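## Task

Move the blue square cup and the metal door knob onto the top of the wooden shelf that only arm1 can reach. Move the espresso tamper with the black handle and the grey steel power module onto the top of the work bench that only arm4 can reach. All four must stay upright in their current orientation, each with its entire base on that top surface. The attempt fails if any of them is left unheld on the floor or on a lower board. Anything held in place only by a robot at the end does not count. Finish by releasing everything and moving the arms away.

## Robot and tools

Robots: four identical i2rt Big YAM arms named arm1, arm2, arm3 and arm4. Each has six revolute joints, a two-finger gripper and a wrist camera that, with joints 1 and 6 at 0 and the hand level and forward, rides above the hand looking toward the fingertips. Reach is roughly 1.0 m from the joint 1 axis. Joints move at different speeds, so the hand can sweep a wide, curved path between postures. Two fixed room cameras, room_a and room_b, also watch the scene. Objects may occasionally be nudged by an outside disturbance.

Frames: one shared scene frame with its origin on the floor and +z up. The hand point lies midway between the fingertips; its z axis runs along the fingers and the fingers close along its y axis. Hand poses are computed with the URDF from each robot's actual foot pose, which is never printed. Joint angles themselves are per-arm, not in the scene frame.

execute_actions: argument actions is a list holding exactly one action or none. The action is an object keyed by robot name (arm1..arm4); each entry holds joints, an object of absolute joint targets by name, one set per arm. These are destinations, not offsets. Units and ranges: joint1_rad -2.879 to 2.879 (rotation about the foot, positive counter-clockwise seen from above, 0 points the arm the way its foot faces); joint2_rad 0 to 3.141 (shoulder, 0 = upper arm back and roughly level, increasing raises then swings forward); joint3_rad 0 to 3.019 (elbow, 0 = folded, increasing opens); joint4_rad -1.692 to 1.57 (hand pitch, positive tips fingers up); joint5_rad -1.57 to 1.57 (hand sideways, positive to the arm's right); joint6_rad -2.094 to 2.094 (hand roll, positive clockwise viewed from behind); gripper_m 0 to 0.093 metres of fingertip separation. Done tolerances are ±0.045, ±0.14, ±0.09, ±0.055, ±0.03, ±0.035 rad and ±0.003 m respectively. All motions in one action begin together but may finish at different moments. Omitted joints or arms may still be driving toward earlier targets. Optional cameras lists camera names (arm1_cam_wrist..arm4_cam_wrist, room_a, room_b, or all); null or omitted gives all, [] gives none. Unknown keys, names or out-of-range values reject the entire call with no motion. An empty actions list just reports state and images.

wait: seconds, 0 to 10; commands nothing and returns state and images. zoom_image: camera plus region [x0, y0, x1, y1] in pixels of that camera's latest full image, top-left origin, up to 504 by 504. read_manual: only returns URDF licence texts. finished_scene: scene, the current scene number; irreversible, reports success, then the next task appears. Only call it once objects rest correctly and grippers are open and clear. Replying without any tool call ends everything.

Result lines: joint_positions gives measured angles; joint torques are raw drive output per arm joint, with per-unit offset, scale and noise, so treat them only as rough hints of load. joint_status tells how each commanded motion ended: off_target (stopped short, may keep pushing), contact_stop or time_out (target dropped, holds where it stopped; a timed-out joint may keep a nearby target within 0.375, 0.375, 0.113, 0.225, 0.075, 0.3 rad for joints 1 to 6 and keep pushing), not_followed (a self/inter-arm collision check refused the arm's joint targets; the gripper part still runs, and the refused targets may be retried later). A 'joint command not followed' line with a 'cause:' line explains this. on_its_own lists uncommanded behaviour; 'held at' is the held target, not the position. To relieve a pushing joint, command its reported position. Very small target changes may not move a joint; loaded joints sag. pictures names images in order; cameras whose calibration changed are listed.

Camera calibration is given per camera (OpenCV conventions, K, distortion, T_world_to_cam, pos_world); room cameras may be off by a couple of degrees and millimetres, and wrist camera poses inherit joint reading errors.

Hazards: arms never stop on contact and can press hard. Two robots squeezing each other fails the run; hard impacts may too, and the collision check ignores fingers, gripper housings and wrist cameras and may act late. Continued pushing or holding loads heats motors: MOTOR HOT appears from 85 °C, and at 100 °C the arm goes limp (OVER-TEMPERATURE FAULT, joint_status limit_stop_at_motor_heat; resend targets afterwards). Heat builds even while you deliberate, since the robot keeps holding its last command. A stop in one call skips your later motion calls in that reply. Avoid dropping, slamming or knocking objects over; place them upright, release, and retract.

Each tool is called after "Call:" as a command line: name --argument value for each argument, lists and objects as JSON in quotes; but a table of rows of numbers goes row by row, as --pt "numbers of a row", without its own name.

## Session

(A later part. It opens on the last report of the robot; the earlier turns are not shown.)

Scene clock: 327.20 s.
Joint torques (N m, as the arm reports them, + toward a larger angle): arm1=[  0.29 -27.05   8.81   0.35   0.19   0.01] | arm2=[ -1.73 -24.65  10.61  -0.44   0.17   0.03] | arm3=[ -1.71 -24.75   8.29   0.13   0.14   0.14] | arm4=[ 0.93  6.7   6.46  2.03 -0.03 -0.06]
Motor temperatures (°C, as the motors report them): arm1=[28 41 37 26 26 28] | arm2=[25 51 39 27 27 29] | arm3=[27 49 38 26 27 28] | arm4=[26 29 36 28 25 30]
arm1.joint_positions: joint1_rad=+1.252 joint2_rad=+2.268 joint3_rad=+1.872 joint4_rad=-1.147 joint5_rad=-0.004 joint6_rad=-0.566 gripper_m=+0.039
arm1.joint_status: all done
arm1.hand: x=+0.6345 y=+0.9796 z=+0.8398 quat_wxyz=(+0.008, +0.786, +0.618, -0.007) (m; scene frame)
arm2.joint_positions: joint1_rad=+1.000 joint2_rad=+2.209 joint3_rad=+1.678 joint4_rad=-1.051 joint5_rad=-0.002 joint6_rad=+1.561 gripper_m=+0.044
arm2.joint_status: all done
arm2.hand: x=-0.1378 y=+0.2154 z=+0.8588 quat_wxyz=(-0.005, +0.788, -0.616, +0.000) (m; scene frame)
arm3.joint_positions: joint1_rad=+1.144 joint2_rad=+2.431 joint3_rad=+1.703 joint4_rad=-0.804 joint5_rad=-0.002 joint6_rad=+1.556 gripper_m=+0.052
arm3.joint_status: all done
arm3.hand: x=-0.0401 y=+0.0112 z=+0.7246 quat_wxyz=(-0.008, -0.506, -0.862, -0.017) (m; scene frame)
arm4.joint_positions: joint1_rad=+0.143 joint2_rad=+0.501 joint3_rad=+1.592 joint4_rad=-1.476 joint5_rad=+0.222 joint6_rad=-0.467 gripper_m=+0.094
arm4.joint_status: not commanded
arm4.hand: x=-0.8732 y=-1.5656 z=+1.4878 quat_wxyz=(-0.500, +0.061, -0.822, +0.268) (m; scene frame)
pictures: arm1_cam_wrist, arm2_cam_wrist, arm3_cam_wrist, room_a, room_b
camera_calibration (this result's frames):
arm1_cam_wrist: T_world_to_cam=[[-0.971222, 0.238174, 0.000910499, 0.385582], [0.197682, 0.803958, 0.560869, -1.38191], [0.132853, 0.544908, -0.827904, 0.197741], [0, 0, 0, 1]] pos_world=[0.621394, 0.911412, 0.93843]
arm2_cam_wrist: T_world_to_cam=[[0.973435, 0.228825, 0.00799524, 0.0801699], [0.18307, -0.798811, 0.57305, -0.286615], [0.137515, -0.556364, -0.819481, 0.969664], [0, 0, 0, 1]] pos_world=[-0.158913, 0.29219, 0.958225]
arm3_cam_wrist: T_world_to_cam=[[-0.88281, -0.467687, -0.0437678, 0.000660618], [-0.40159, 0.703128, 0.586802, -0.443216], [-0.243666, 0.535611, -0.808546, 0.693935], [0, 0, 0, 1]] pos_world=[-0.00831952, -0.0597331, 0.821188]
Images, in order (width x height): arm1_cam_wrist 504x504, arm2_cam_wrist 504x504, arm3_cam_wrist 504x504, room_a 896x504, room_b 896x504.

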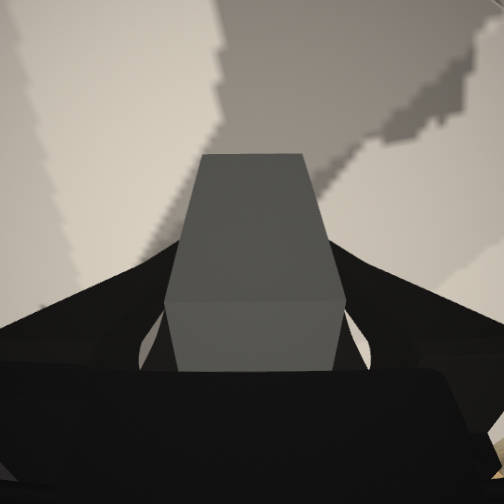

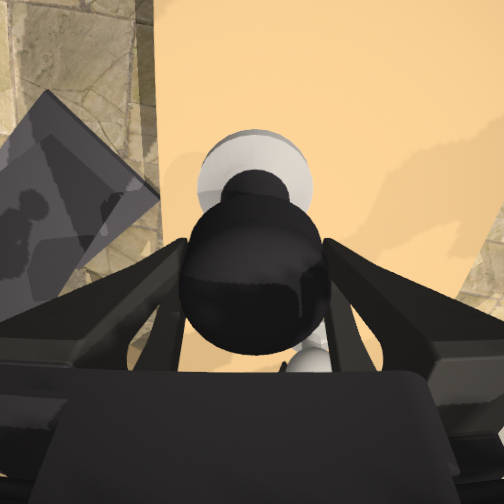

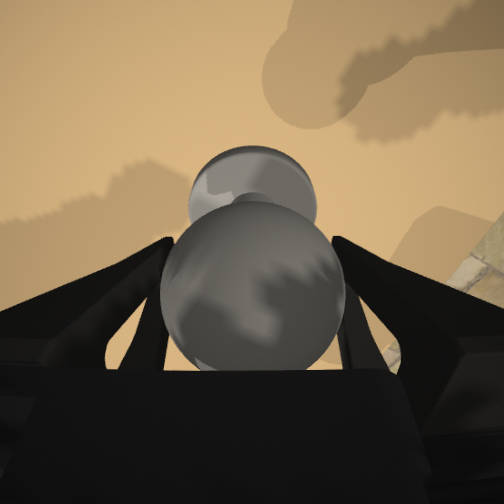

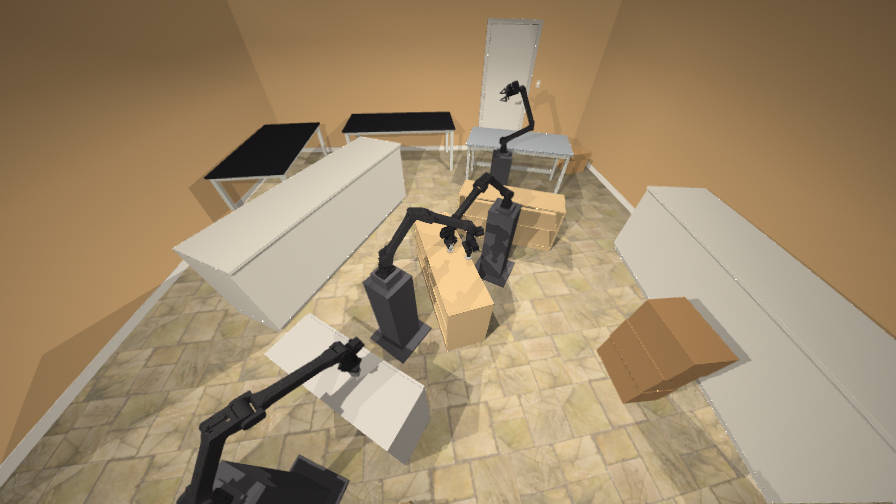

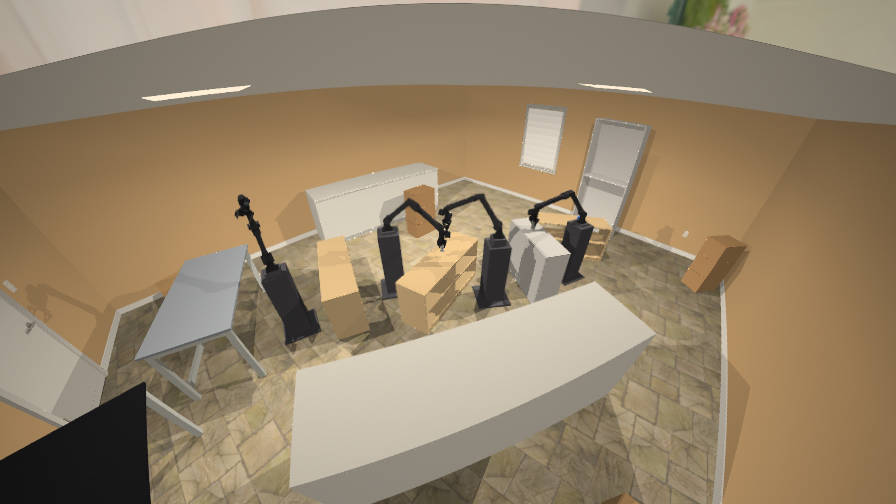

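Call:
execute_actions --actions '[{"arm1": {"joints": {"joint2_rad": 2.290, "joint3_rad": 1.830, "joint4_rad": -1.062}}, "arm2": {"joints": {"joint2_rad": 2.485, "joint3_rad": 1.700, "joint4_rad": -0.755}}, "arm3": {"joints": {"joint2_rad": 2.555, "joint3_rad": 1.745, "joint4_rad": -0.730}}}]' --cameras '["arm1_cam_wrist", "arm2_cam_wrist", "arm3_cam_wrist", "room_a", "room_b"]'

Scene clock: 363.43 s.
Joint torques (N m, as the arm reports them, + toward a larger angle): arm1=[  0.7  -25.39   8.74   1.     0.17   0.01] | arm2=[ -1.86 -25.81   9.66   0.37   0.18   0.02] | arm3=[ -1.95 -26.48   8.95   0.6    0.12   0.13] | arm4=[ 0.95  6.82  6.41  1.99 -0.03 -0.07]
Motor temperatures (°C, as the motors report them): arm1=[28 46 40 26 26 28] | arm2=[25 54 41 27 27 29] | arm3=[27 48 38 26 28 28] | arm4=[26 29 37 28 25 30]
arm1.joint_positions: joint1_rad=+1.252 joint2_rad=+2.292 joint3_rad=+1.819 joint4_rad=-1.071 joint5_rad=-0.003 joint6_rad=-0.566 gripper_m=+0.039
arm1.joint_status: all done
arm1.hand: x=+0.6397 y=+0.9843 z=+0.8063 quat_wxyz=(+0.007, +0.786, +0.618, -0.007) (m; scene frame)
arm2.joint_positions: joint1_rad=+1.000 joint2_rad=+2.512 joint3_rad=+1.678 joint4_rad=-0.768 joint5_rad=-0.002 joint6_rad=+1.563 gripper_m=+0.044
arm2.joint_status: all done
arm2.hand: x=-0.1276 y=+0.2196 z=+0.6738 quat_wxyz=(-0.013, +0.787, -0.617, +0.006) (m; scene frame)
arm3.joint_positions: joint1_rad=+1.144 joint2_rad=+2.559 joint3_rad=+1.726 joint4_rad=-0.740 joint5_rad=-0.002 joint6_rad=+1.557 gripper_m=+0.052
arm3.joint_status: all done
arm3.hand: x=-0.0539 y=+0.0038 z=+0.6523 quat_wxyz=(+0.002, -0.507, -0.862, +0.000) (m; scene frame)
arm4.joint_positions: joint1_rad=+0.143 joint2_rad=+0.501 joint3_rad=+1.592 joint4_rad=-1.476 joint5_rad=+0.222 joint6_rad=-0.467 gripper_m=+0.094
arm4.joint_status: not commanded
arm4.hand: x=-0.8732 y=-1.5656 z=+1.4878 quat_wxyz=(-0.500, +0.061, -0.822, +0.268) (m; scene frame)
pictures: arm1_cam_wrist, arm2_cam_wrist, arm3_cam_wrist, room_a, room_b
camera_calibration (this result's frames):
arm1_cam_wrist: T_world_to_cam=[[-0.971219, 0.238185, 0.00155538, 0.389004], [0.197988, 0.803647, 0.561206, -1.36806], [0.132421, 0.545361, -0.827675, 0.166381], [0, 0, 0, 1]] pos_world=[0.626635, 0.916044, 0.904867]
arm2_cam_wrist: T_world_to_cam=[[0.97357, 0.226735, 0.0274338, 0.0580788], [0.170586, -0.801775, 0.572763, -0.17985], [0.151861, -0.552945, -0.819262, 0.819943], [0, 0, 0, 1]] pos_world=[-0.150381, 0.296016, 0.773166]
arm3_cam_wrist: T_world_to_cam=[[-0.884171, -0.467148, -0.00372443, -0.044345], [-0.380089, 0.714712, 0.587128, -0.400265], [-0.271614, 0.520537, -0.809486, 0.635278], [0, 0, 0, 1]] pos_world=[-0.0187946, -0.0653269, 0.749091]
Images, in order (width x height): arm1_cam_wrist 504x504, arm2_cam_wrist 504x504, arm3_cam_wrist 504x504, room_a 896x504, room_b 896x504.

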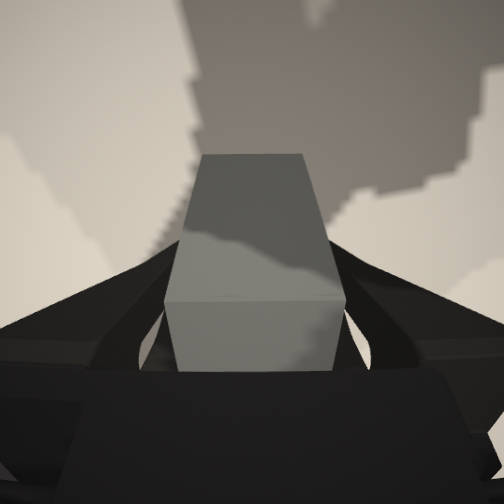

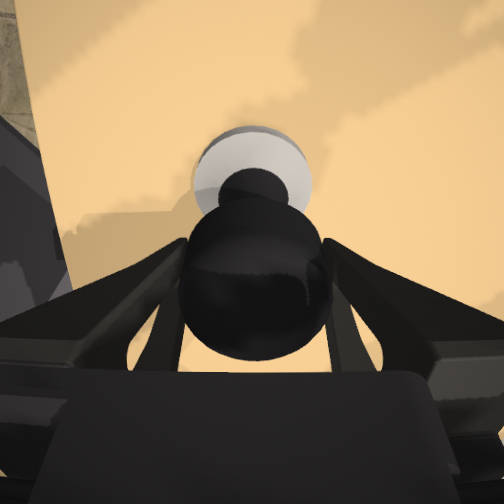

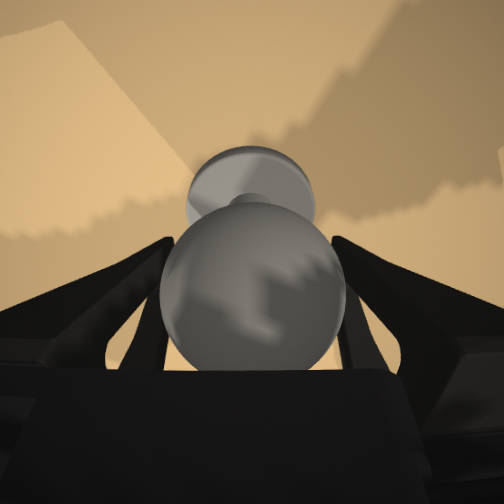

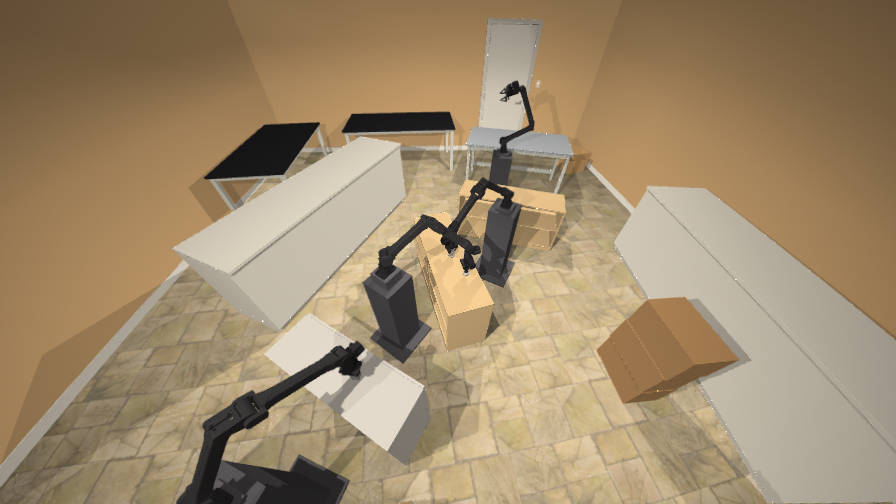

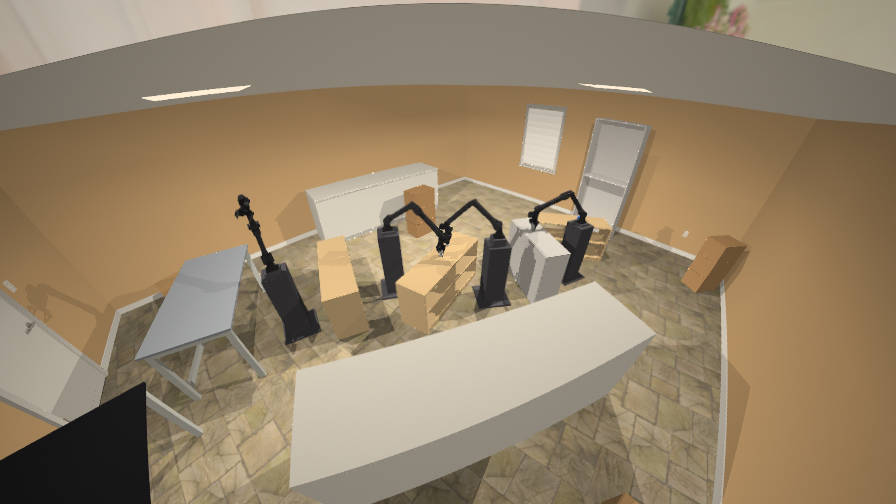

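Call:
zoom_image --camera "room_b" --region '[510, 195, 570, 245]'

Call:
zoom_image --camera "room_a" --region '[320, 335, 390, 395]'

Region (510, 195, 570, 245) of room_b's 896x504 image, scaled by 8.400, with more detail than that image has.

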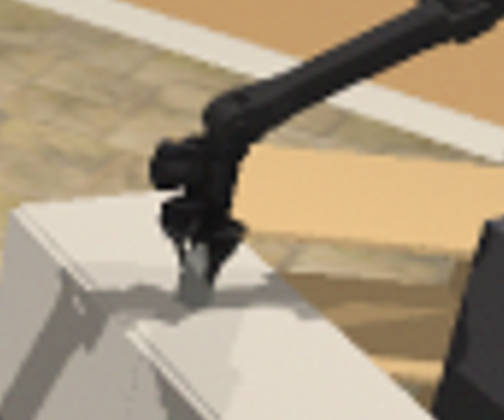

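Region (320, 335, 390, 395) of room_a's 896x504 image, scaled by 7.200, with more detail than that image has; it fills the top 432 rows of this view, and the rest is white.

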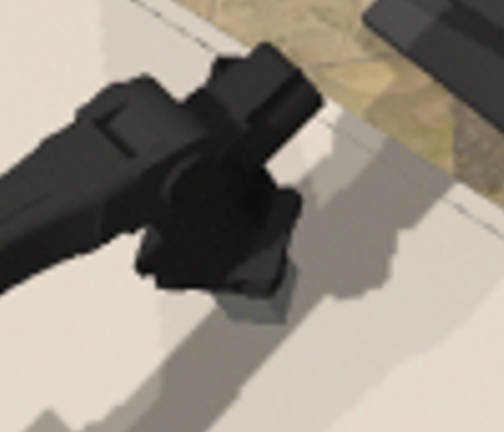

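Call:
execute_actions --actions '[{"arm1": {"joints": {"gripper_m": 0.09}}, "arm2": {"joints": {"gripper_m": 0.09}}, "arm3": {"joints": {"gripper_m": 0.093}}}]' --cameras '["arm1_cam_wrist", "arm2_cam_wrist", "arm3_cam_wrist"]'

Scene clock: 371.53 s.
Joint torques (N m, as the arm reports them, + toward a larger angle): arm1=[  0.5  -24.46   8.9    1.06   0.15   0.  ] | arm2=[ -1.8  -24.31   9.8    0.34   0.18   0.02] | arm3=[ -2.04 -26.17   8.97   0.55   0.12   0.13] | arm4=[ 0.93  6.77  6.44  1.99 -0.02 -0.06]
Motor temperatures (°C, as the motors report them): arm1=[28 46 40 26 26 28] | arm2=[25 55 40 27 27 29] | arm3=[27 49 38 26 28 28] | arm4=[26 29 37 28 25 30]
arm1.joint_positions: joint1_rad=+1.252 joint2_rad=+2.292 joint3_rad=+1.819 joint4_rad=-1.071 joint5_rad=-0.003 joint6_rad=-0.566 gripper_m=+0.090
arm1.joint_status: all done
arm1.hand: x=+0.6397 y=+0.9843 z=+0.8063 quat_wxyz=(+0.007, +0.786, +0.618, -0.007) (m; scene frame)
arm2.joint_positions: joint1_rad=+1.000 joint2_rad=+2.495 joint3_rad=+1.678 joint4_rad=-0.768 joint5_rad=-0.002 joint6_rad=+1.563 gripper_m=+0.090
arm2.joint_status: all done
arm2.hand: x=-0.1333 y=+0.2182 z=+0.6838 quat_wxyz=(-0.006, +0.787, -0.617, +0.001) (m; scene frame)
arm3.joint_positions: joint1_rad=+1.144 joint2_rad=+2.558 joint3_rad=+1.726 joint4_rad=-0.740 joint5_rad=-0.002 joint6_rad=+1.557 gripper_m=+0.093
arm3.joint_status: all done
arm3.hand: x=-0.0537 y=+0.0040 z=+0.6528 quat_wxyz=(+0.002, -0.507, -0.862, +0.000) (m; scene frame)
arm4.joint_positions: joint1_rad=+0.143 joint2_rad=+0.501 joint3_rad=+1.593 joint4_rad=-1.476 joint5_rad=+0.222 joint6_rad=-0.467 gripper_m=+0.094
arm4.joint_status: not commanded
arm4.hand: x=-0.8733 y=-1.5656 z=+1.4879 quat_wxyz=(-0.500, +0.060, -0.822, +0.268) (m; scene frame)
pictures: arm1_cam_wrist, arm2_cam_wrist, arm3_cam_wrist
camera_calibration (this result's frames):
arm1_cam_wrist: T_world_to_cam=[[-0.971219, 0.238185, 0.00155538, 0.389004], [0.197988, 0.803647, 0.561206, -1.36806], [0.132421, 0.545361, -0.827675, 0.166381], [0, 0, 0, 1]] pos_world=[0.626635, 0.916044, 0.904867]
arm2_cam_wrist: T_world_to_cam=[[0.973937, 0.22657, 0.0106505, 0.0752961], [0.179745, -0.799592, 0.573013, -0.185223], [0.138344, -0.556164, -0.819477, 0.827302], [0, 0, 0, 1]] pos_world=[-0.154492, 0.294953, 0.783288]
arm3_cam_wrist: T_world_to_cam=[[-0.884169, -0.467147, -0.00448734, -0.0435575], [-0.380483, 0.7145, 0.587131, -0.400562], [-0.27107, 0.52083, -0.80948, 0.635677], [0, 0, 0, 1]] pos_world=[-0.0186063, -0.0652257, 0.749554]
Images, in order (width x height): arm1_cam_wrist 504x504, arm2_cam_wrist 504x504, arm3_cam_wrist 504x504.

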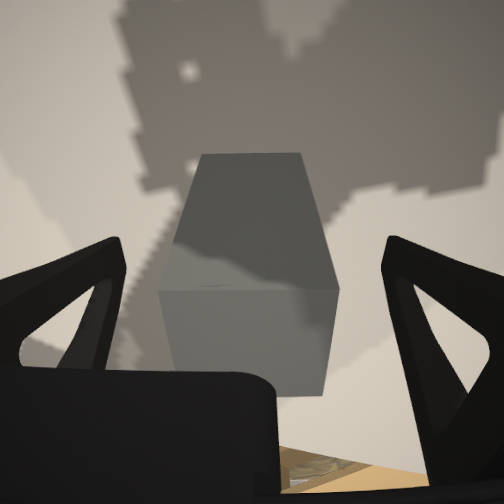

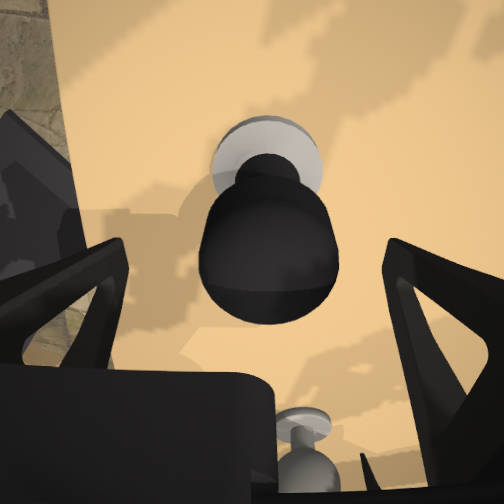

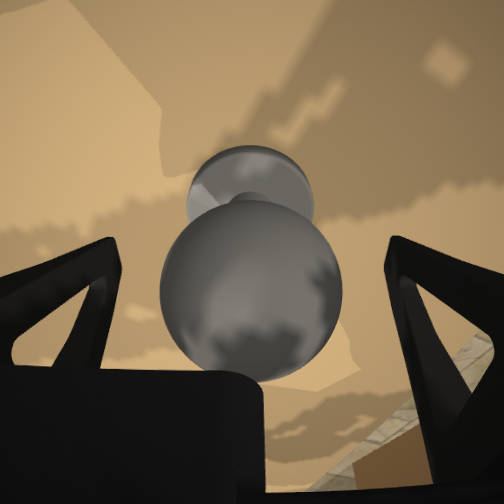

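Call:
execute_actions --actions '[{"arm1": {"joints": {"joint2_rad": 1.15, "joint4_rad": -1.5}}, "arm2": {"joints": {"joint1_rad": -1.070, "joint2_rad": 2.140, "joint3_rad": 1.695, "joint4_rad": -1.030, "joint6_rad": 0.0, "gripper_m": 0.093}}, "arm3": {"joints": {"joint1_rad": 1.480, "joint2_rad": 2.360, "joint6_rad": 0.0}}, "arm4": {"joints": {"joint1_rad": 1.3, "joint5_rad": 0.0, "joint6_rad": 0.0}}}]' --cameras '["arm2_cam_wrist", "arm3_cam_wrist", "arm4_cam_wrist", "room_a"]'

Scene clock: 431.70 s.
Joint torques (N m, as the arm reports them, + toward a larger angle): arm1=[ 0.19 -6.22  8.24  1.73  0.17  0.04] | arm2=[  0.03 -22.95   9.6   -0.34  -0.01  -0.14] | arm3=[ -0.35 -25.08   9.35   0.95   0.    -0.1 ] | arm4=[ 1.48  6.36  6.58  2.   -0.13  0.02]
Motor temperatures (°C, as the motors report them): arm1=[28 46 41 26 26 28] | arm2=[25 57 40 27 27 29] | arm3=[27 52 39 26 28 28] | arm4=[26 29 37 28 25 30]
arm1.joint_positions: joint1_rad=+1.252 joint2_rad=+1.146 joint3_rad=+1.827 joint4_rad=-1.496 joint5_rad=-0.003 joint6_rad=-0.566 gripper_m=+0.090
arm1.joint_status: all done
arm1.hand: x=+0.8286 y=+1.1755 z=+1.4241 quat_wxyz=(+0.043, +0.733, +0.575, -0.360) (m; scene frame)
arm2.joint_positions: joint1_rad=-1.080 joint2_rad=+2.141 joint3_rad=+1.704 joint4_rad=-1.016 joint5_rad=+0.001 joint6_rad=+0.008 gripper_m=+0.093
arm2.joint_status: all done
arm2.hand: x=+0.6538 y=+0.9946 z=+0.9126 quat_wxyz=(-0.048, +0.599, -0.799, -0.040) (m; scene frame)
arm3.joint_positions: joint1_rad=+1.473 joint2_rad=+2.346 joint3_rad=+1.743 joint4_rad=-0.736 joint5_rad=-0.002 joint6_rad=+0.014 gripper_m=+0.093
arm3.joint_status: all done
arm3.hand: x=-0.1294 y=+0.2218 z=+0.7962 quat_wxyz=(-0.105, +0.391, -0.913, -0.048) (m; scene frame)
arm4.joint_positions: joint1_rad=+1.292 joint2_rad=+0.501 joint3_rad=+1.592 joint4_rad=-1.476 joint5_rad=+0.001 joint6_rad=-0.011 gripper_m=+0.094
arm4.joint_status: all done
arm4.hand: x=-0.9155 y=-1.4021 z=+1.4839 quat_wxyz=(-0.495, +0.395, -0.731, -0.252) (m; scene frame)
pictures: arm2_cam_wrist, arm3_cam_wrist, arm4_cam_wrist, room_a
camera_calibration (this result's frames):
arm2_cam_wrist: T_world_to_cam=[[0.956302, -0.292274, -0.00787189, -0.325139], [-0.254064, -0.844002, 0.472347, 0.582682], [-0.144699, -0.449707, -0.881377, 1.47336], [0, 0, 0, 1]] pos_world=[0.672163, 1.05933, 1.0208]
arm3_cam_wrist: T_world_to_cam=[[0.709461, -0.704539, -0.0170431, 0.260763], [-0.646204, -0.659988, 0.383191, -0.236417], [-0.281221, -0.260846, -0.923512, 0.880598], [0, 0, 0, 1]] pos_world=[-0.0901325, 0.257386, 0.90828]
arm4_cam_wrist: T_world_to_cam=[[0.819853, -0.57152, 0.0347208, -0.105914], [-0.474402, -0.711987, -0.517704, -0.662991], [0.320599, 0.40797, -0.854855, 2.26048], [0, 0, 0, 1]] pos_world=[-0.952399, -1.45478, 1.59283]
Images, in order (width x height): arm2_cam_wrist 504x504, arm3_cam_wrist 504x504, arm4_cam_wrist 504x504, room_a 896x504.

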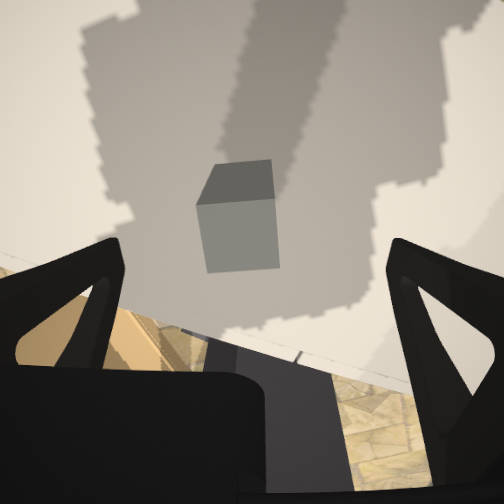

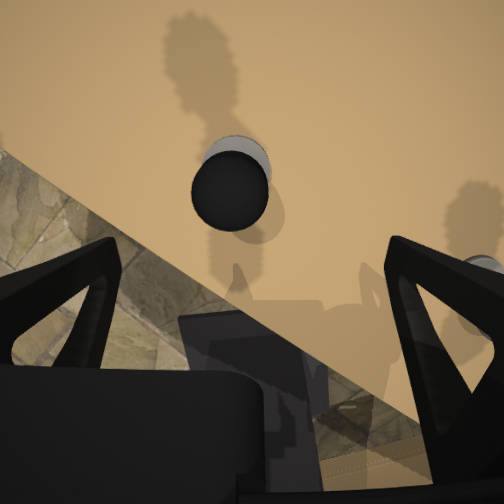

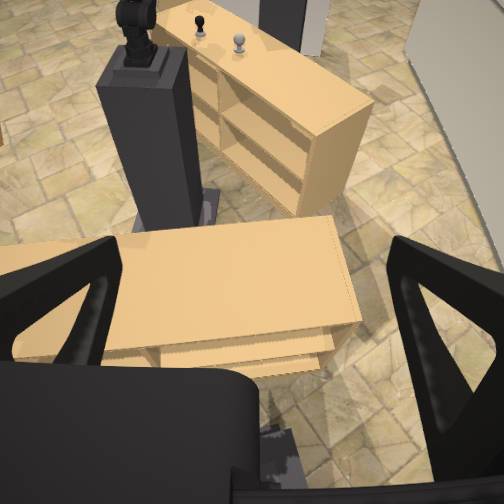

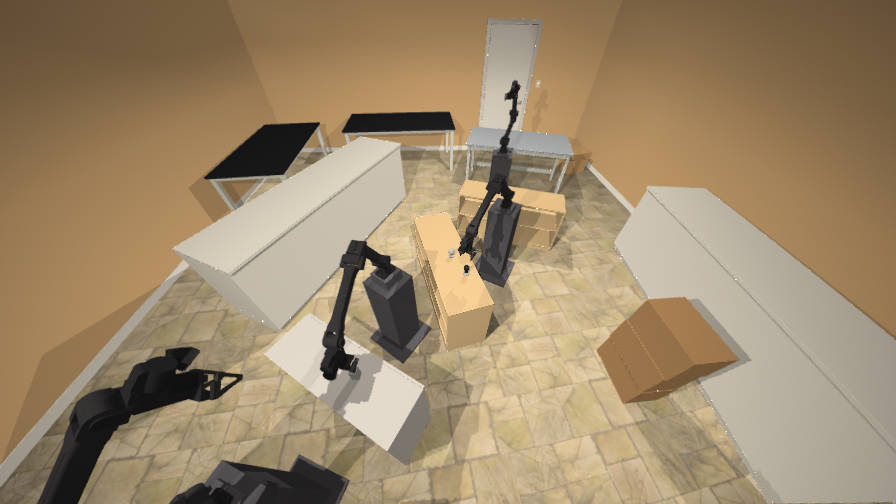

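Call:
execute_actions --actions '[{"arm2": {"joints": {"joint1_rad": -1.055, "joint2_rad": 2.303, "joint3_rad": 1.675, "joint4_rad": -0.925, "joint6_rad": -0.075}}, "arm3": {"joints": {"joint1_rad": 1.507, "joint2_rad": 2.668, "joint3_rad": 2.075, "joint4_rad": -0.968}}}]' --cameras '["arm2_cam_wrist", "arm3_cam_wrist"]'

Scene clock: 458.30 s.
Joint torques (N m, as the arm reports them, + toward a larger angle): arm1=[ 0.35 -6.04  8.19  1.72  0.16  0.04] | arm2=[  0.02 -24.19   9.82   0.44  -0.02  -0.12] | arm3=[ -1.16 -28.16  11.62  -0.29  -0.01  -0.11] | arm4=[ 1.61  6.51  6.61  2.   -0.12  0.02]
Motor temperatures (°C, as the motors report them): arm1=[28 38 40 26 26 28] | arm2=[25 57 40 27 27 29] | arm3=[27 52 40 26 28 28] | arm4=[26 29 38 28 25 30]
arm1.joint_positions: joint1_rad=+1.252 joint2_rad=+1.146 joint3_rad=+1.827 joint4_rad=-1.496 joint5_rad=-0.003 joint6_rad=-0.566 gripper_m=+0.090
arm1.joint_status: not commanded
arm1.hand: x=+0.8286 y=+1.1755 z=+1.4241 quat_wxyz=(+0.043, +0.733, +0.575, -0.360) (m; scene frame)
arm2.joint_positions: joint1_rad=-1.066 joint2_rad=+2.313 joint3_rad=+1.667 joint4_rad=-0.939 joint5_rad=+0.001 joint6_rad=-0.067 gripper_m=+0.093
arm2.joint_status: all done
arm2.hand: x=+0.6367 y=+0.9698 z=+0.7934 quat_wxyz=(+0.005, +0.635, -0.772, +0.000) (m; scene frame)
arm3.joint_positions: joint1_rad=+1.502 joint2_rad=+2.666 joint3_rad=+2.045 joint4_rad=-0.957 joint5_rad=-0.002 joint6_rad=+0.014 gripper_m=+0.093
arm3.joint_status: all done
arm3.hand: x=-0.1502 y=+0.2297 z=+0.6742 quat_wxyz=(+0.004, +0.407, -0.913, +0.000) (m; scene frame)
arm4.joint_positions: joint1_rad=+1.292 joint2_rad=+0.501 joint3_rad=+1.592 joint4_rad=-1.476 joint5_rad=+0.001 joint6_rad=-0.011 gripper_m=+0.094
arm4.joint_status: not commanded
arm4.hand: x=-0.9155 y=-1.4021 z=+1.4839 quat_wxyz=(-0.495, +0.395, -0.731, -0.252) (m; scene frame)
pictures: arm2_cam_wrist, arm3_cam_wrist
camera_calibration (this result's frames):
arm2_cam_wrist: T_world_to_cam=[[0.978568, -0.205847, -0.00555242, -0.416847], [-0.163908, -0.794951, 0.584113, 0.420043], [-0.124652, -0.570684, -0.811653, 1.40391], [0, 0, 0, 1]] pos_world=[0.651762, 1.0493, 0.891824]
arm3_cam_wrist: T_world_to_cam=[[0.728206, -0.685305, -0.00857883, 0.271681], [-0.549282, -0.591063, 0.590705, -0.339075], [-0.409884, -0.425443, -0.806842, 0.704], [0, 0, 0, 1]] pos_world=[-0.0955301, 0.285281, 0.77064]
Images, in order (width x height): arm2_cam_wrist 504x504, arm3_cam_wrist 504x504.

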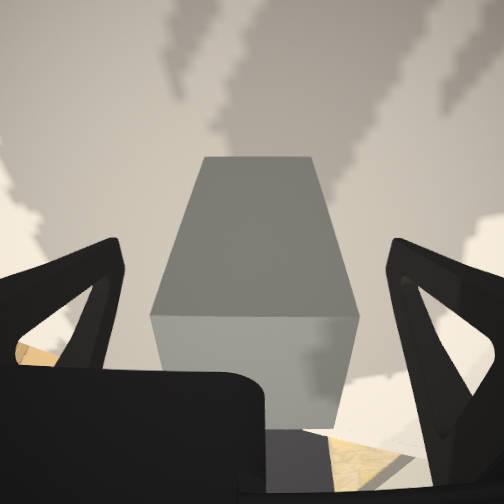

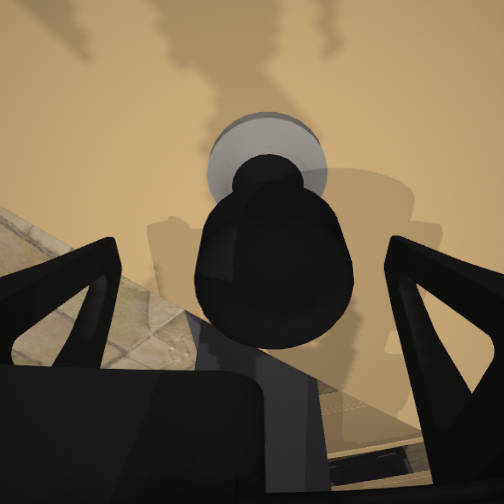

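Call:
execute_actions --actions '[{"arm2": {"joints": {"gripper_m": 0.015}}, "arm3": {"joints": {"joint1_rad": 1.484, "joint3_rad": 2.088, "gripper_m": 0.022}}}]' --cameras '["arm2_cam_wrist", "arm3_cam_wrist"]'

Scene clock: 472.73 s.
Joint torques (N m, as the arm reports them, + toward a larger angle): arm1=[ 0.37 -6.03  8.21  1.72  0.17  0.04] | arm2=[  0.05 -24.22   9.85   0.47  -0.01  -0.12] | arm3=[ -2.42 -28.6   11.89  -0.19   0.02  -0.11] | arm4=[ 1.46  6.54  6.6   2.04 -0.12  0.02]
Motor temperatures (°C, as the motors report them): arm1=[28 37 40 26 26 28] | arm2=[25 59 41 27 27 29] | arm3=[27 54 41 26 28 28] | arm4=[26 29 38 28 25 30]
arm1.joint_positions: joint1_rad=+1.252 joint2_rad=+1.146 joint3_rad=+1.827 joint4_rad=-1.496 joint5_rad=-0.003 joint6_rad=-0.566 gripper_m=+0.090
arm1.joint_status: not commanded
arm1.hand: x=+0.8286 y=+1.1755 z=+1.4241 quat_wxyz=(+0.043, +0.733, +0.575, -0.360) (m; scene frame)
arm2.joint_positions: joint1_rad=-1.066 joint2_rad=+2.313 joint3_rad=+1.667 joint4_rad=-0.938 joint5_rad=+0.001 joint6_rad=-0.068 gripper_m=+0.039
arm2.joint_status: gripper_m off_target (ended at +0.039, target +0.015)
arm2.hand: x=+0.6367 y=+0.9700 z=+0.7934 quat_wxyz=(+0.005, +0.635, -0.772, +0.000) (m; scene frame)
arm3.joint_positions: joint1_rad=+1.496 joint2_rad=+2.666 joint3_rad=+2.054 joint4_rad=-0.957 joint5_rad=-0.002 joint6_rad=+0.013 gripper_m=+0.044
arm3.joint_status: gripper_m off_target (ended at +0.044, target +0.022); the others done
arm3.hand: x=-0.1440 y=+0.2301 z=+0.6772 quat_wxyz=(+0.000, +0.404, -0.915, -0.002) (m; scene frame)
arm4.joint_positions: joint1_rad=+1.292 joint2_rad=+0.501 joint3_rad=+1.592 joint4_rad=-1.476 joint5_rad=+0.001 joint6_rad=-0.011 gripper_m=+0.094
arm4.joint_status: not commanded
arm4.hand: x=-0.9155 y=-1.4021 z=+1.4839 quat_wxyz=(-0.495, +0.395, -0.731, -0.252) (m; scene frame)
pictures: arm2_cam_wrist, arm3_cam_wrist
camera_calibration (this result's frames):
arm2_cam_wrist: T_world_to_cam=[[0.978723, -0.205103, -0.00589726, -0.417338], [-0.163204, -0.795565, 0.583473, 0.420855], [-0.124364, -0.570096, -0.812111, 1.40363], [0, 0, 0, 1]] pos_world=[0.651705, 1.04943, 0.891887]
arm3_cam_wrist: T_world_to_cam=[[0.724319, -0.689397, -0.00968442, 0.268573], [-0.556035, -0.592391, 0.583007, -0.332592], [-0.40766, -0.416898, -0.812409, 0.711257], [0, 0, 0, 1]] pos_world=[-0.0895142, 0.28465, 0.774336]
Images, in order (width x height): arm2_cam_wrist 504x504, arm3_cam_wrist 504x504.

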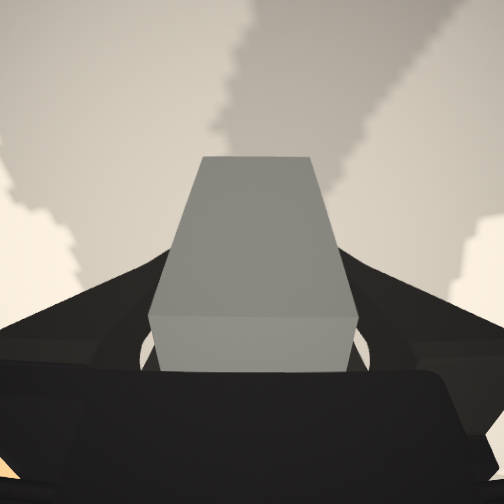

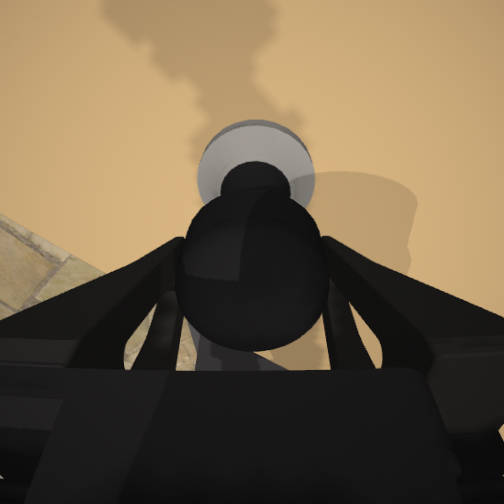

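Call:
execute_actions --actions '[{"arm2": {"joints": {"joint1_rad": 1.700, "joint2_rad": 2.265, "joint3_rad": 1.985, "joint4_rad": -1.262, "joint6_rad": 1.57}}, "arm3": {"joints": {"joint1_rad": -0.889, "joint2_rad": 2.390, "joint3_rad": 2.088, "joint4_rad": -1.232, "joint6_rad": 1.57}}}]' --cameras '["arm2_cam_wrist", "arm3_cam_wrist", "arm4_cam_wrist", "room_a"]'

Scene clock: 512.43 s.
Joint torques (N m, as the arm reports them, + toward a larger angle): arm1=[ 0.4  -5.99  8.23  1.73  0.17  0.04] | arm2=[ -1.13 -24.78  12.24  -0.57   0.19   0.04] | arm3=[ -1.03 -30.17  10.74  -0.4   -0.03   0.15] | arm4=[ 1.59  6.5   6.57  1.99 -0.13  0.02]
Motor temperatures (°C, as the motors report them): arm1=[28 35 41 26 26 28] | arm2=[25 61 42 27 27 29] | arm3=[27 57 43 26 28 28] | arm4=[26 29 38 28 25 30]
arm1.joint_positions: joint1_rad=+1.252 joint2_rad=+1.146 joint3_rad=+1.827 joint4_rad=-1.496 joint5_rad=-0.003 joint6_rad=-0.566 gripper_m=+0.090
arm1.joint_status: not commanded
arm1.hand: x=+0.8286 y=+1.1755 z=+1.4241 quat_wxyz=(+0.043, +0.733, +0.575, -0.360) (m; scene frame)
arm2.joint_positions: joint1_rad=+1.701 joint2_rad=+2.269 joint3_rad=+1.967 joint4_rad=-1.248 joint5_rad=-0.002 joint6_rad=+1.562 gripper_m=+0.039
arm2.joint_status: all done
arm2.hand: x=+0.0661 y=-0.1918 z=+0.9170 quat_wxyz=(+0.007, +0.951, -0.308, -0.006) (m; scene frame)
arm3.joint_positions: joint1_rad=-0.889 joint2_rad=+2.412 joint3_rad=+2.079 joint4_rad=-1.218 joint5_rad=+0.001 joint6_rad=+1.556 gripper_m=+0.045
arm3.joint_status: all done
arm3.hand: x=-0.5877 y=-1.0108 z=+0.8605 quat_wxyz=(-0.010, -1.000, -0.024, +0.001) (m; scene frame)
arm4.joint_positions: joint1_rad=+1.292 joint2_rad=+0.501 joint3_rad=+1.592 joint4_rad=-1.476 joint5_rad=+0.001 joint6_rad=-0.011 gripper_m=+0.094
arm4.joint_status: not commanded
arm4.hand: x=-0.9155 y=-1.4021 z=+1.4839 quat_wxyz=(-0.495, +0.395, -0.731, -0.252) (m; scene frame)
pictures: arm2_cam_wrist, arm3_cam_wrist, arm4_cam_wrist, room_a
camera_calibration (this result's frames):
arm2_cam_wrist: T_world_to_cam=[[0.59655, 0.802397, -0.0169675, 0.132238], [0.663614, -0.48126, 0.572717, -0.653105], [0.451381, -0.352914, -0.819577, 0.781117], [0, 0, 0, 1]] pos_world=[0.00194213, -0.144753, 1.01647]
arm3_cam_wrist: T_world_to_cam=[[-0.0251567, 0.999343, -0.0261023, 1.01698], [0.811768, 0.0356596, 0.582891, 0.017508], [0.583439, -0.00652541, -0.812131, 1.15894], [0, 0, 0, 1]] pos_world=[-0.664801, -1.00938, 0.957555]
arm4_cam_wrist: T_world_to_cam=[[0.819853, -0.57152, 0.0347208, -0.105914], [-0.474402, -0.711987, -0.517704, -0.662991], [0.320599, 0.40797, -0.854855, 2.26048], [0, 0, 0, 1]] pos_world=[-0.952399, -1.45478, 1.59283]
Images, in order (width x height): arm2_cam_wrist 504x504, arm3_cam_wrist 504x504, arm4_cam_wrist 504x504, room_a 896x504.

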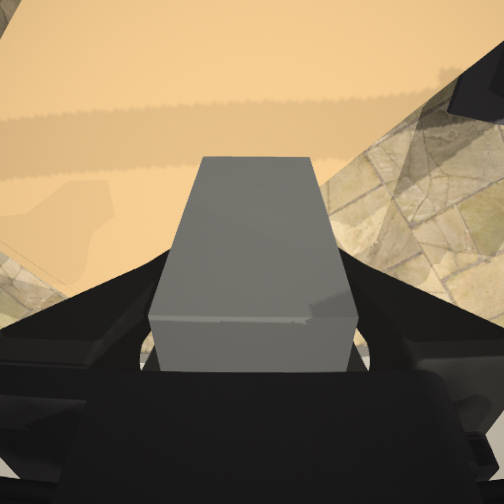

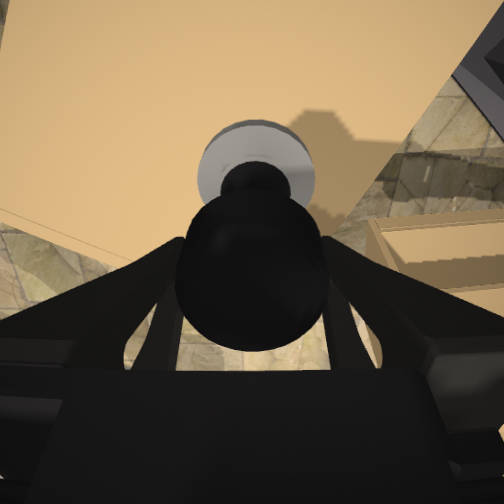

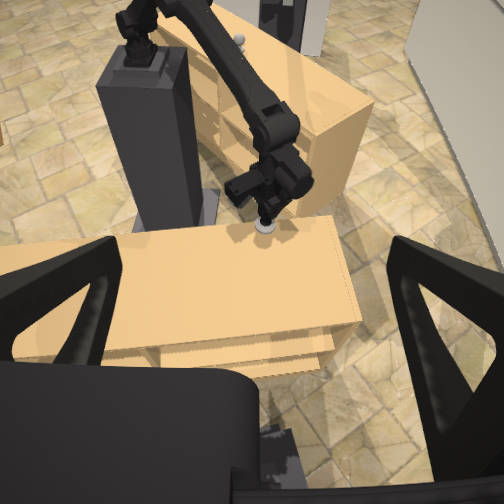

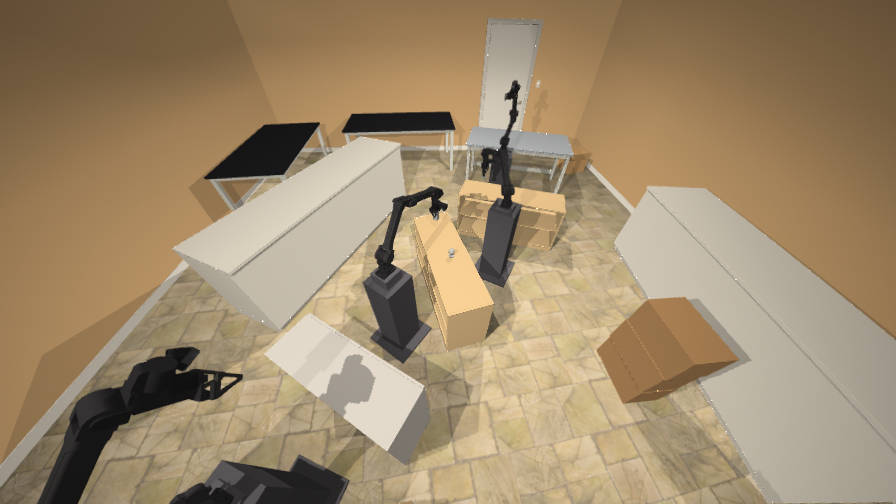

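Call:
execute_actions --actions '[{"arm2": {"joints": {"joint2_rad": 2.668, "joint4_rad": -0.845}}, "arm3": {"joints": {"joint2_rad": 2.655, "joint4_rad": -0.957}}, "arm4": {"joints": {"joint1_rad": 1.222, "joint2_rad": 1.0}}}]' --cameras '["arm2_cam_wrist", "arm3_cam_wrist", "arm4_cam_wrist"]'

Scene clock: 529.07 s.
Joint torques (N m, as the arm reports them, + toward a larger angle): arm1=[ 0.44 -5.98  8.22  1.73  0.17  0.04] | arm2=[ -1.09 -27.46   9.96   0.44   0.2    0.02] | arm3=[ -0.69 -30.1   10.32   0.61  -0.04   0.13] | arm4=[ 0.36 -2.33  9.42  1.62 -0.12  0.01]
Motor temperatures (°C, as the motors report them): arm1=[28 35 41 26 26 28] | arm2=[25 62 44 27 27 29] | arm3=[27 58 43 26 28 28] | arm4=[26 29 39 28 25 30]
arm1.joint_positions: joint1_rad=+1.252 joint2_rad=+1.146 joint3_rad=+1.827 joint4_rad=-1.496 joint5_rad=-0.003 joint6_rad=-0.566 gripper_m=+0.090
arm1.joint_status: not commanded
arm1.hand: x=+0.8286 y=+1.1755 z=+1.4241 quat_wxyz=(+0.043, +0.733, +0.575, -0.360) (m; scene frame)
arm2.joint_positions: joint1_rad=+1.701 joint2_rad=+2.692 joint3_rad=+1.968 joint4_rad=-0.860 joint5_rad=-0.003 joint6_rad=+1.563 gripper_m=+0.039
arm2.joint_status: all done
arm2.hand: x=+0.0717 y=-0.1806 z=+0.6348 quat_wxyz=(-0.008, +0.951, -0.309, +0.000) (m; scene frame)
arm3.joint_positions: joint1_rad=-0.889 joint2_rad=+2.673 joint3_rad=+2.071 joint4_rad=-0.970 joint5_rad=+0.001 joint6_rad=+1.558 gripper_m=+0.044
arm3.joint_status: all done
arm3.hand: x=-0.5881 y=-1.0005 z=+0.6775 quat_wxyz=(+0.001, -1.000, -0.023, +0.001) (m; scene frame)
arm4.joint_positions: joint1_rad=+1.229 joint2_rad=+0.997 joint3_rad=+1.589 joint4_rad=-1.476 joint5_rad=+0.001 joint6_rad=-0.011 gripper_m=+0.094
arm4.joint_status: all done
arm4.hand: x=-0.7739 y=-1.2347 z=+1.3724 quat_wxyz=(-0.303, +0.421, -0.844, -0.139) (m; scene frame)
pictures: arm2_cam_wrist, arm3_cam_wrist, arm4_cam_wrist
camera_calibration (this result's frames):
arm2_cam_wrist: T_world_to_cam=[[0.597693, 0.801569, 0.0158347, 0.0940603], [0.651235, -0.496926, 0.573549, -0.492325], [0.467607, -0.332494, -0.819018, 0.553419], [0, 0, 0, 1]] pos_world=[0.00561708, -0.136036, 0.734144]
arm3_cam_wrist: T_world_to_cam=[[-0.0228637, 0.999725, -0.00512945, 0.9894], [0.812215, 0.0215664, 0.582959, 0.11028], [0.582909, 0.0091624, -0.812485, 1.02632], [0, 0, 0, 1]] pos_world=[-0.665203, -1.00091, 0.774659]
arm4_cam_wrist: T_world_to_cam=[[0.790186, -0.611704, 0.0377369, -0.199171], [-0.610143, -0.79098, -0.0455617, -1.38489], [0.0577194, 0.0129773, -0.998248, 1.55709], [0, 0, 0, 1]] pos_world=[-0.777471, -1.23746, 1.49878]
Images, in order (width x height): arm2_cam_wrist 504x504, arm3_cam_wrist 504x504, arm4_cam_wrist 504x504.

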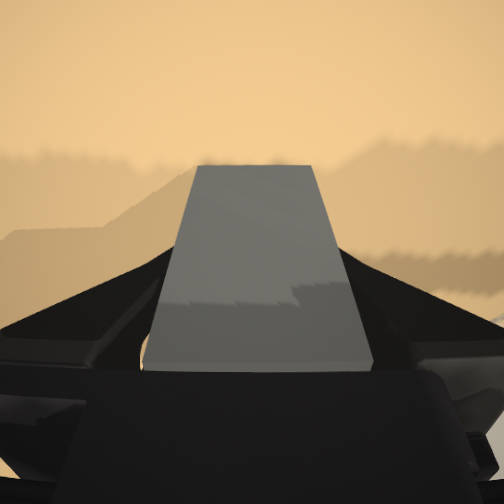

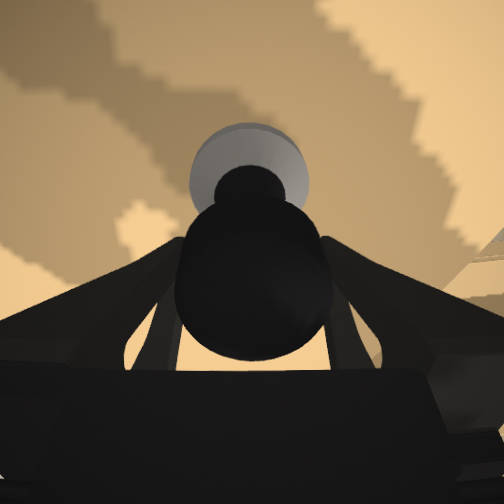

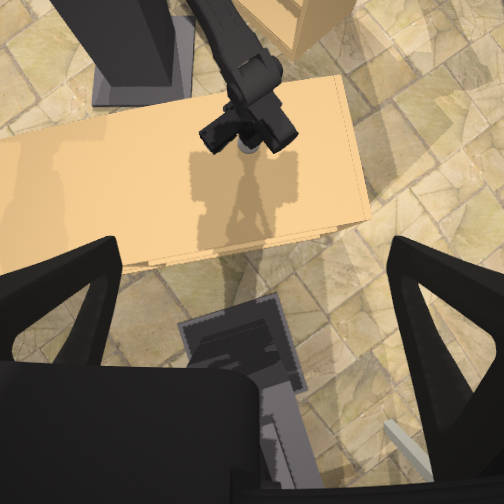

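Call:
execute_actions --actions '[{"arm2": {"joints": {"gripper_m": 0.093}}, "arm3": {"joints": {"gripper_m": 0.093}}}]' --cameras '["arm2_cam_wrist", "arm3_cam_wrist", "room_a"]'

Scene clock: 533.77 s.
Joint torques (N m, as the arm reports them, + toward a larger angle): arm1=[ 0.35 -5.97  8.23  1.75  0.17  0.04] | arm2=[ -1.21 -26.62  10.13   0.44   0.19   0.02] | arm3=[ -1.42 -28.39  10.34   0.72  -0.02   0.12] | arm4=[ 0.33 -2.31  9.44  1.64 -0.12  0.01]
Motor temperatures (°C, as the motors report them): arm1=[28 35 41 26 26 28] | arm2=[25 63 43 27 27 29] | arm3=[27 58 43 26 28 28] | arm4=[26 29 40 28 25 30]
arm1.joint_positions: joint1_rad=+1.252 joint2_rad=+1.146 joint3_rad=+1.827 joint4_rad=-1.496 joint5_rad=-0.003 joint6_rad=-0.566 gripper_m=+0.090
arm1.joint_status: not commanded
arm1.hand: x=+0.8286 y=+1.1755 z=+1.4241 quat_wxyz=(+0.043, +0.733, +0.575, -0.360) (m; scene frame)
arm2.joint_positions: joint1_rad=+1.701 joint2_rad=+2.680 joint3_rad=+1.968 joint4_rad=-0.860 joint5_rad=-0.003 joint6_rad=+1.563 gripper_m=+0.093
arm2.joint_status: all done
arm2.hand: x=+0.0688 y=-0.1847 z=+0.6430 quat_wxyz=(-0.002, +0.951, -0.309, -0.002) (m; scene frame)
arm3.joint_positions: joint1_rad=-0.889 joint2_rad=+2.655 joint3_rad=+2.071 joint4_rad=-0.970 joint5_rad=+0.001 joint6_rad=+1.558 gripper_m=+0.093
arm3.joint_status: all done
arm3.hand: x=-0.5879 y=-1.0068 z=+0.6901 quat_wxyz=(-0.009, -1.000, -0.023, +0.001) (m; scene frame)
arm4.joint_positions: joint1_rad=+1.229 joint2_rad=+0.997 joint3_rad=+1.589 joint4_rad=-1.476 joint5_rad=+0.001 joint6_rad=-0.011 gripper_m=+0.094
arm4.joint_status: not commanded
arm4.hand: x=-0.7739 y=-1.2347 z=+1.3724 quat_wxyz=(-0.303, +0.421, -0.844, -0.139) (m; scene frame)
pictures: arm2_cam_wrist, arm3_cam_wrist, room_a
camera_calibration (this result's frames):
arm2_cam_wrist: T_world_to_cam=[[0.597988, 0.801499, 0.00324517, 0.106942], [0.655386, -0.491298, 0.573669, -0.496498], [0.461389, -0.34092, -0.819081, 0.559095], [0, 0, 0, 1]] pos_world=[0.00348732, -0.139036, 0.742422]
arm3_cam_wrist: T_world_to_cam=[[-0.0228687, 0.999464, -0.0234373, 1.00816], [0.811871, 0.0322464, 0.582946, 0.113479], [0.583389, -0.00569689, -0.812173, 1.02157], [0, 0, 0, 1]] pos_world=[-0.665047, -1.00546, 0.787167]
Images, in order (width x height): arm2_cam_wrist 504x504, arm3_cam_wrist 504x504, room_a 896x504.

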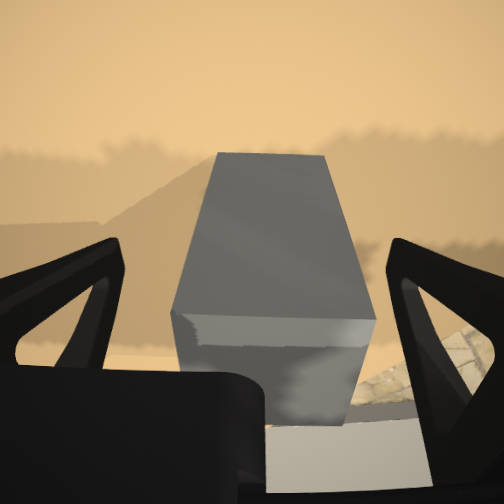

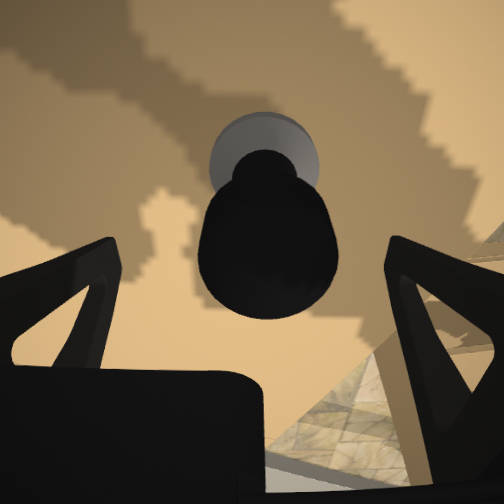

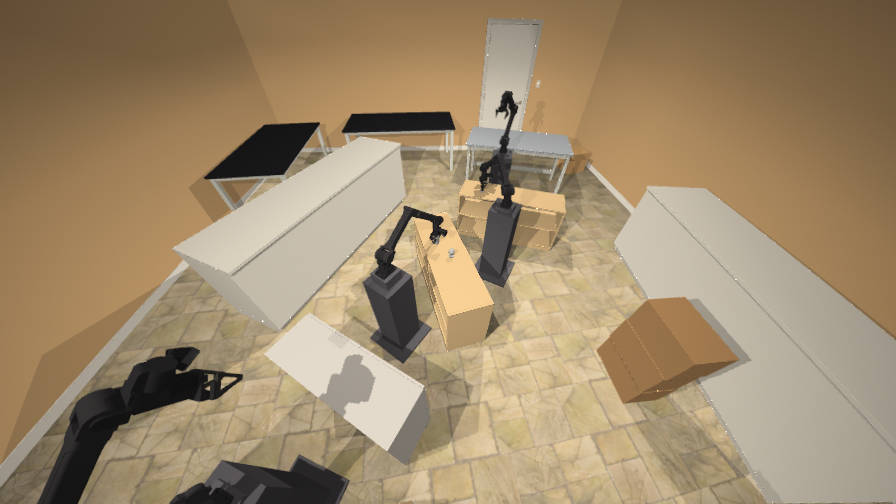

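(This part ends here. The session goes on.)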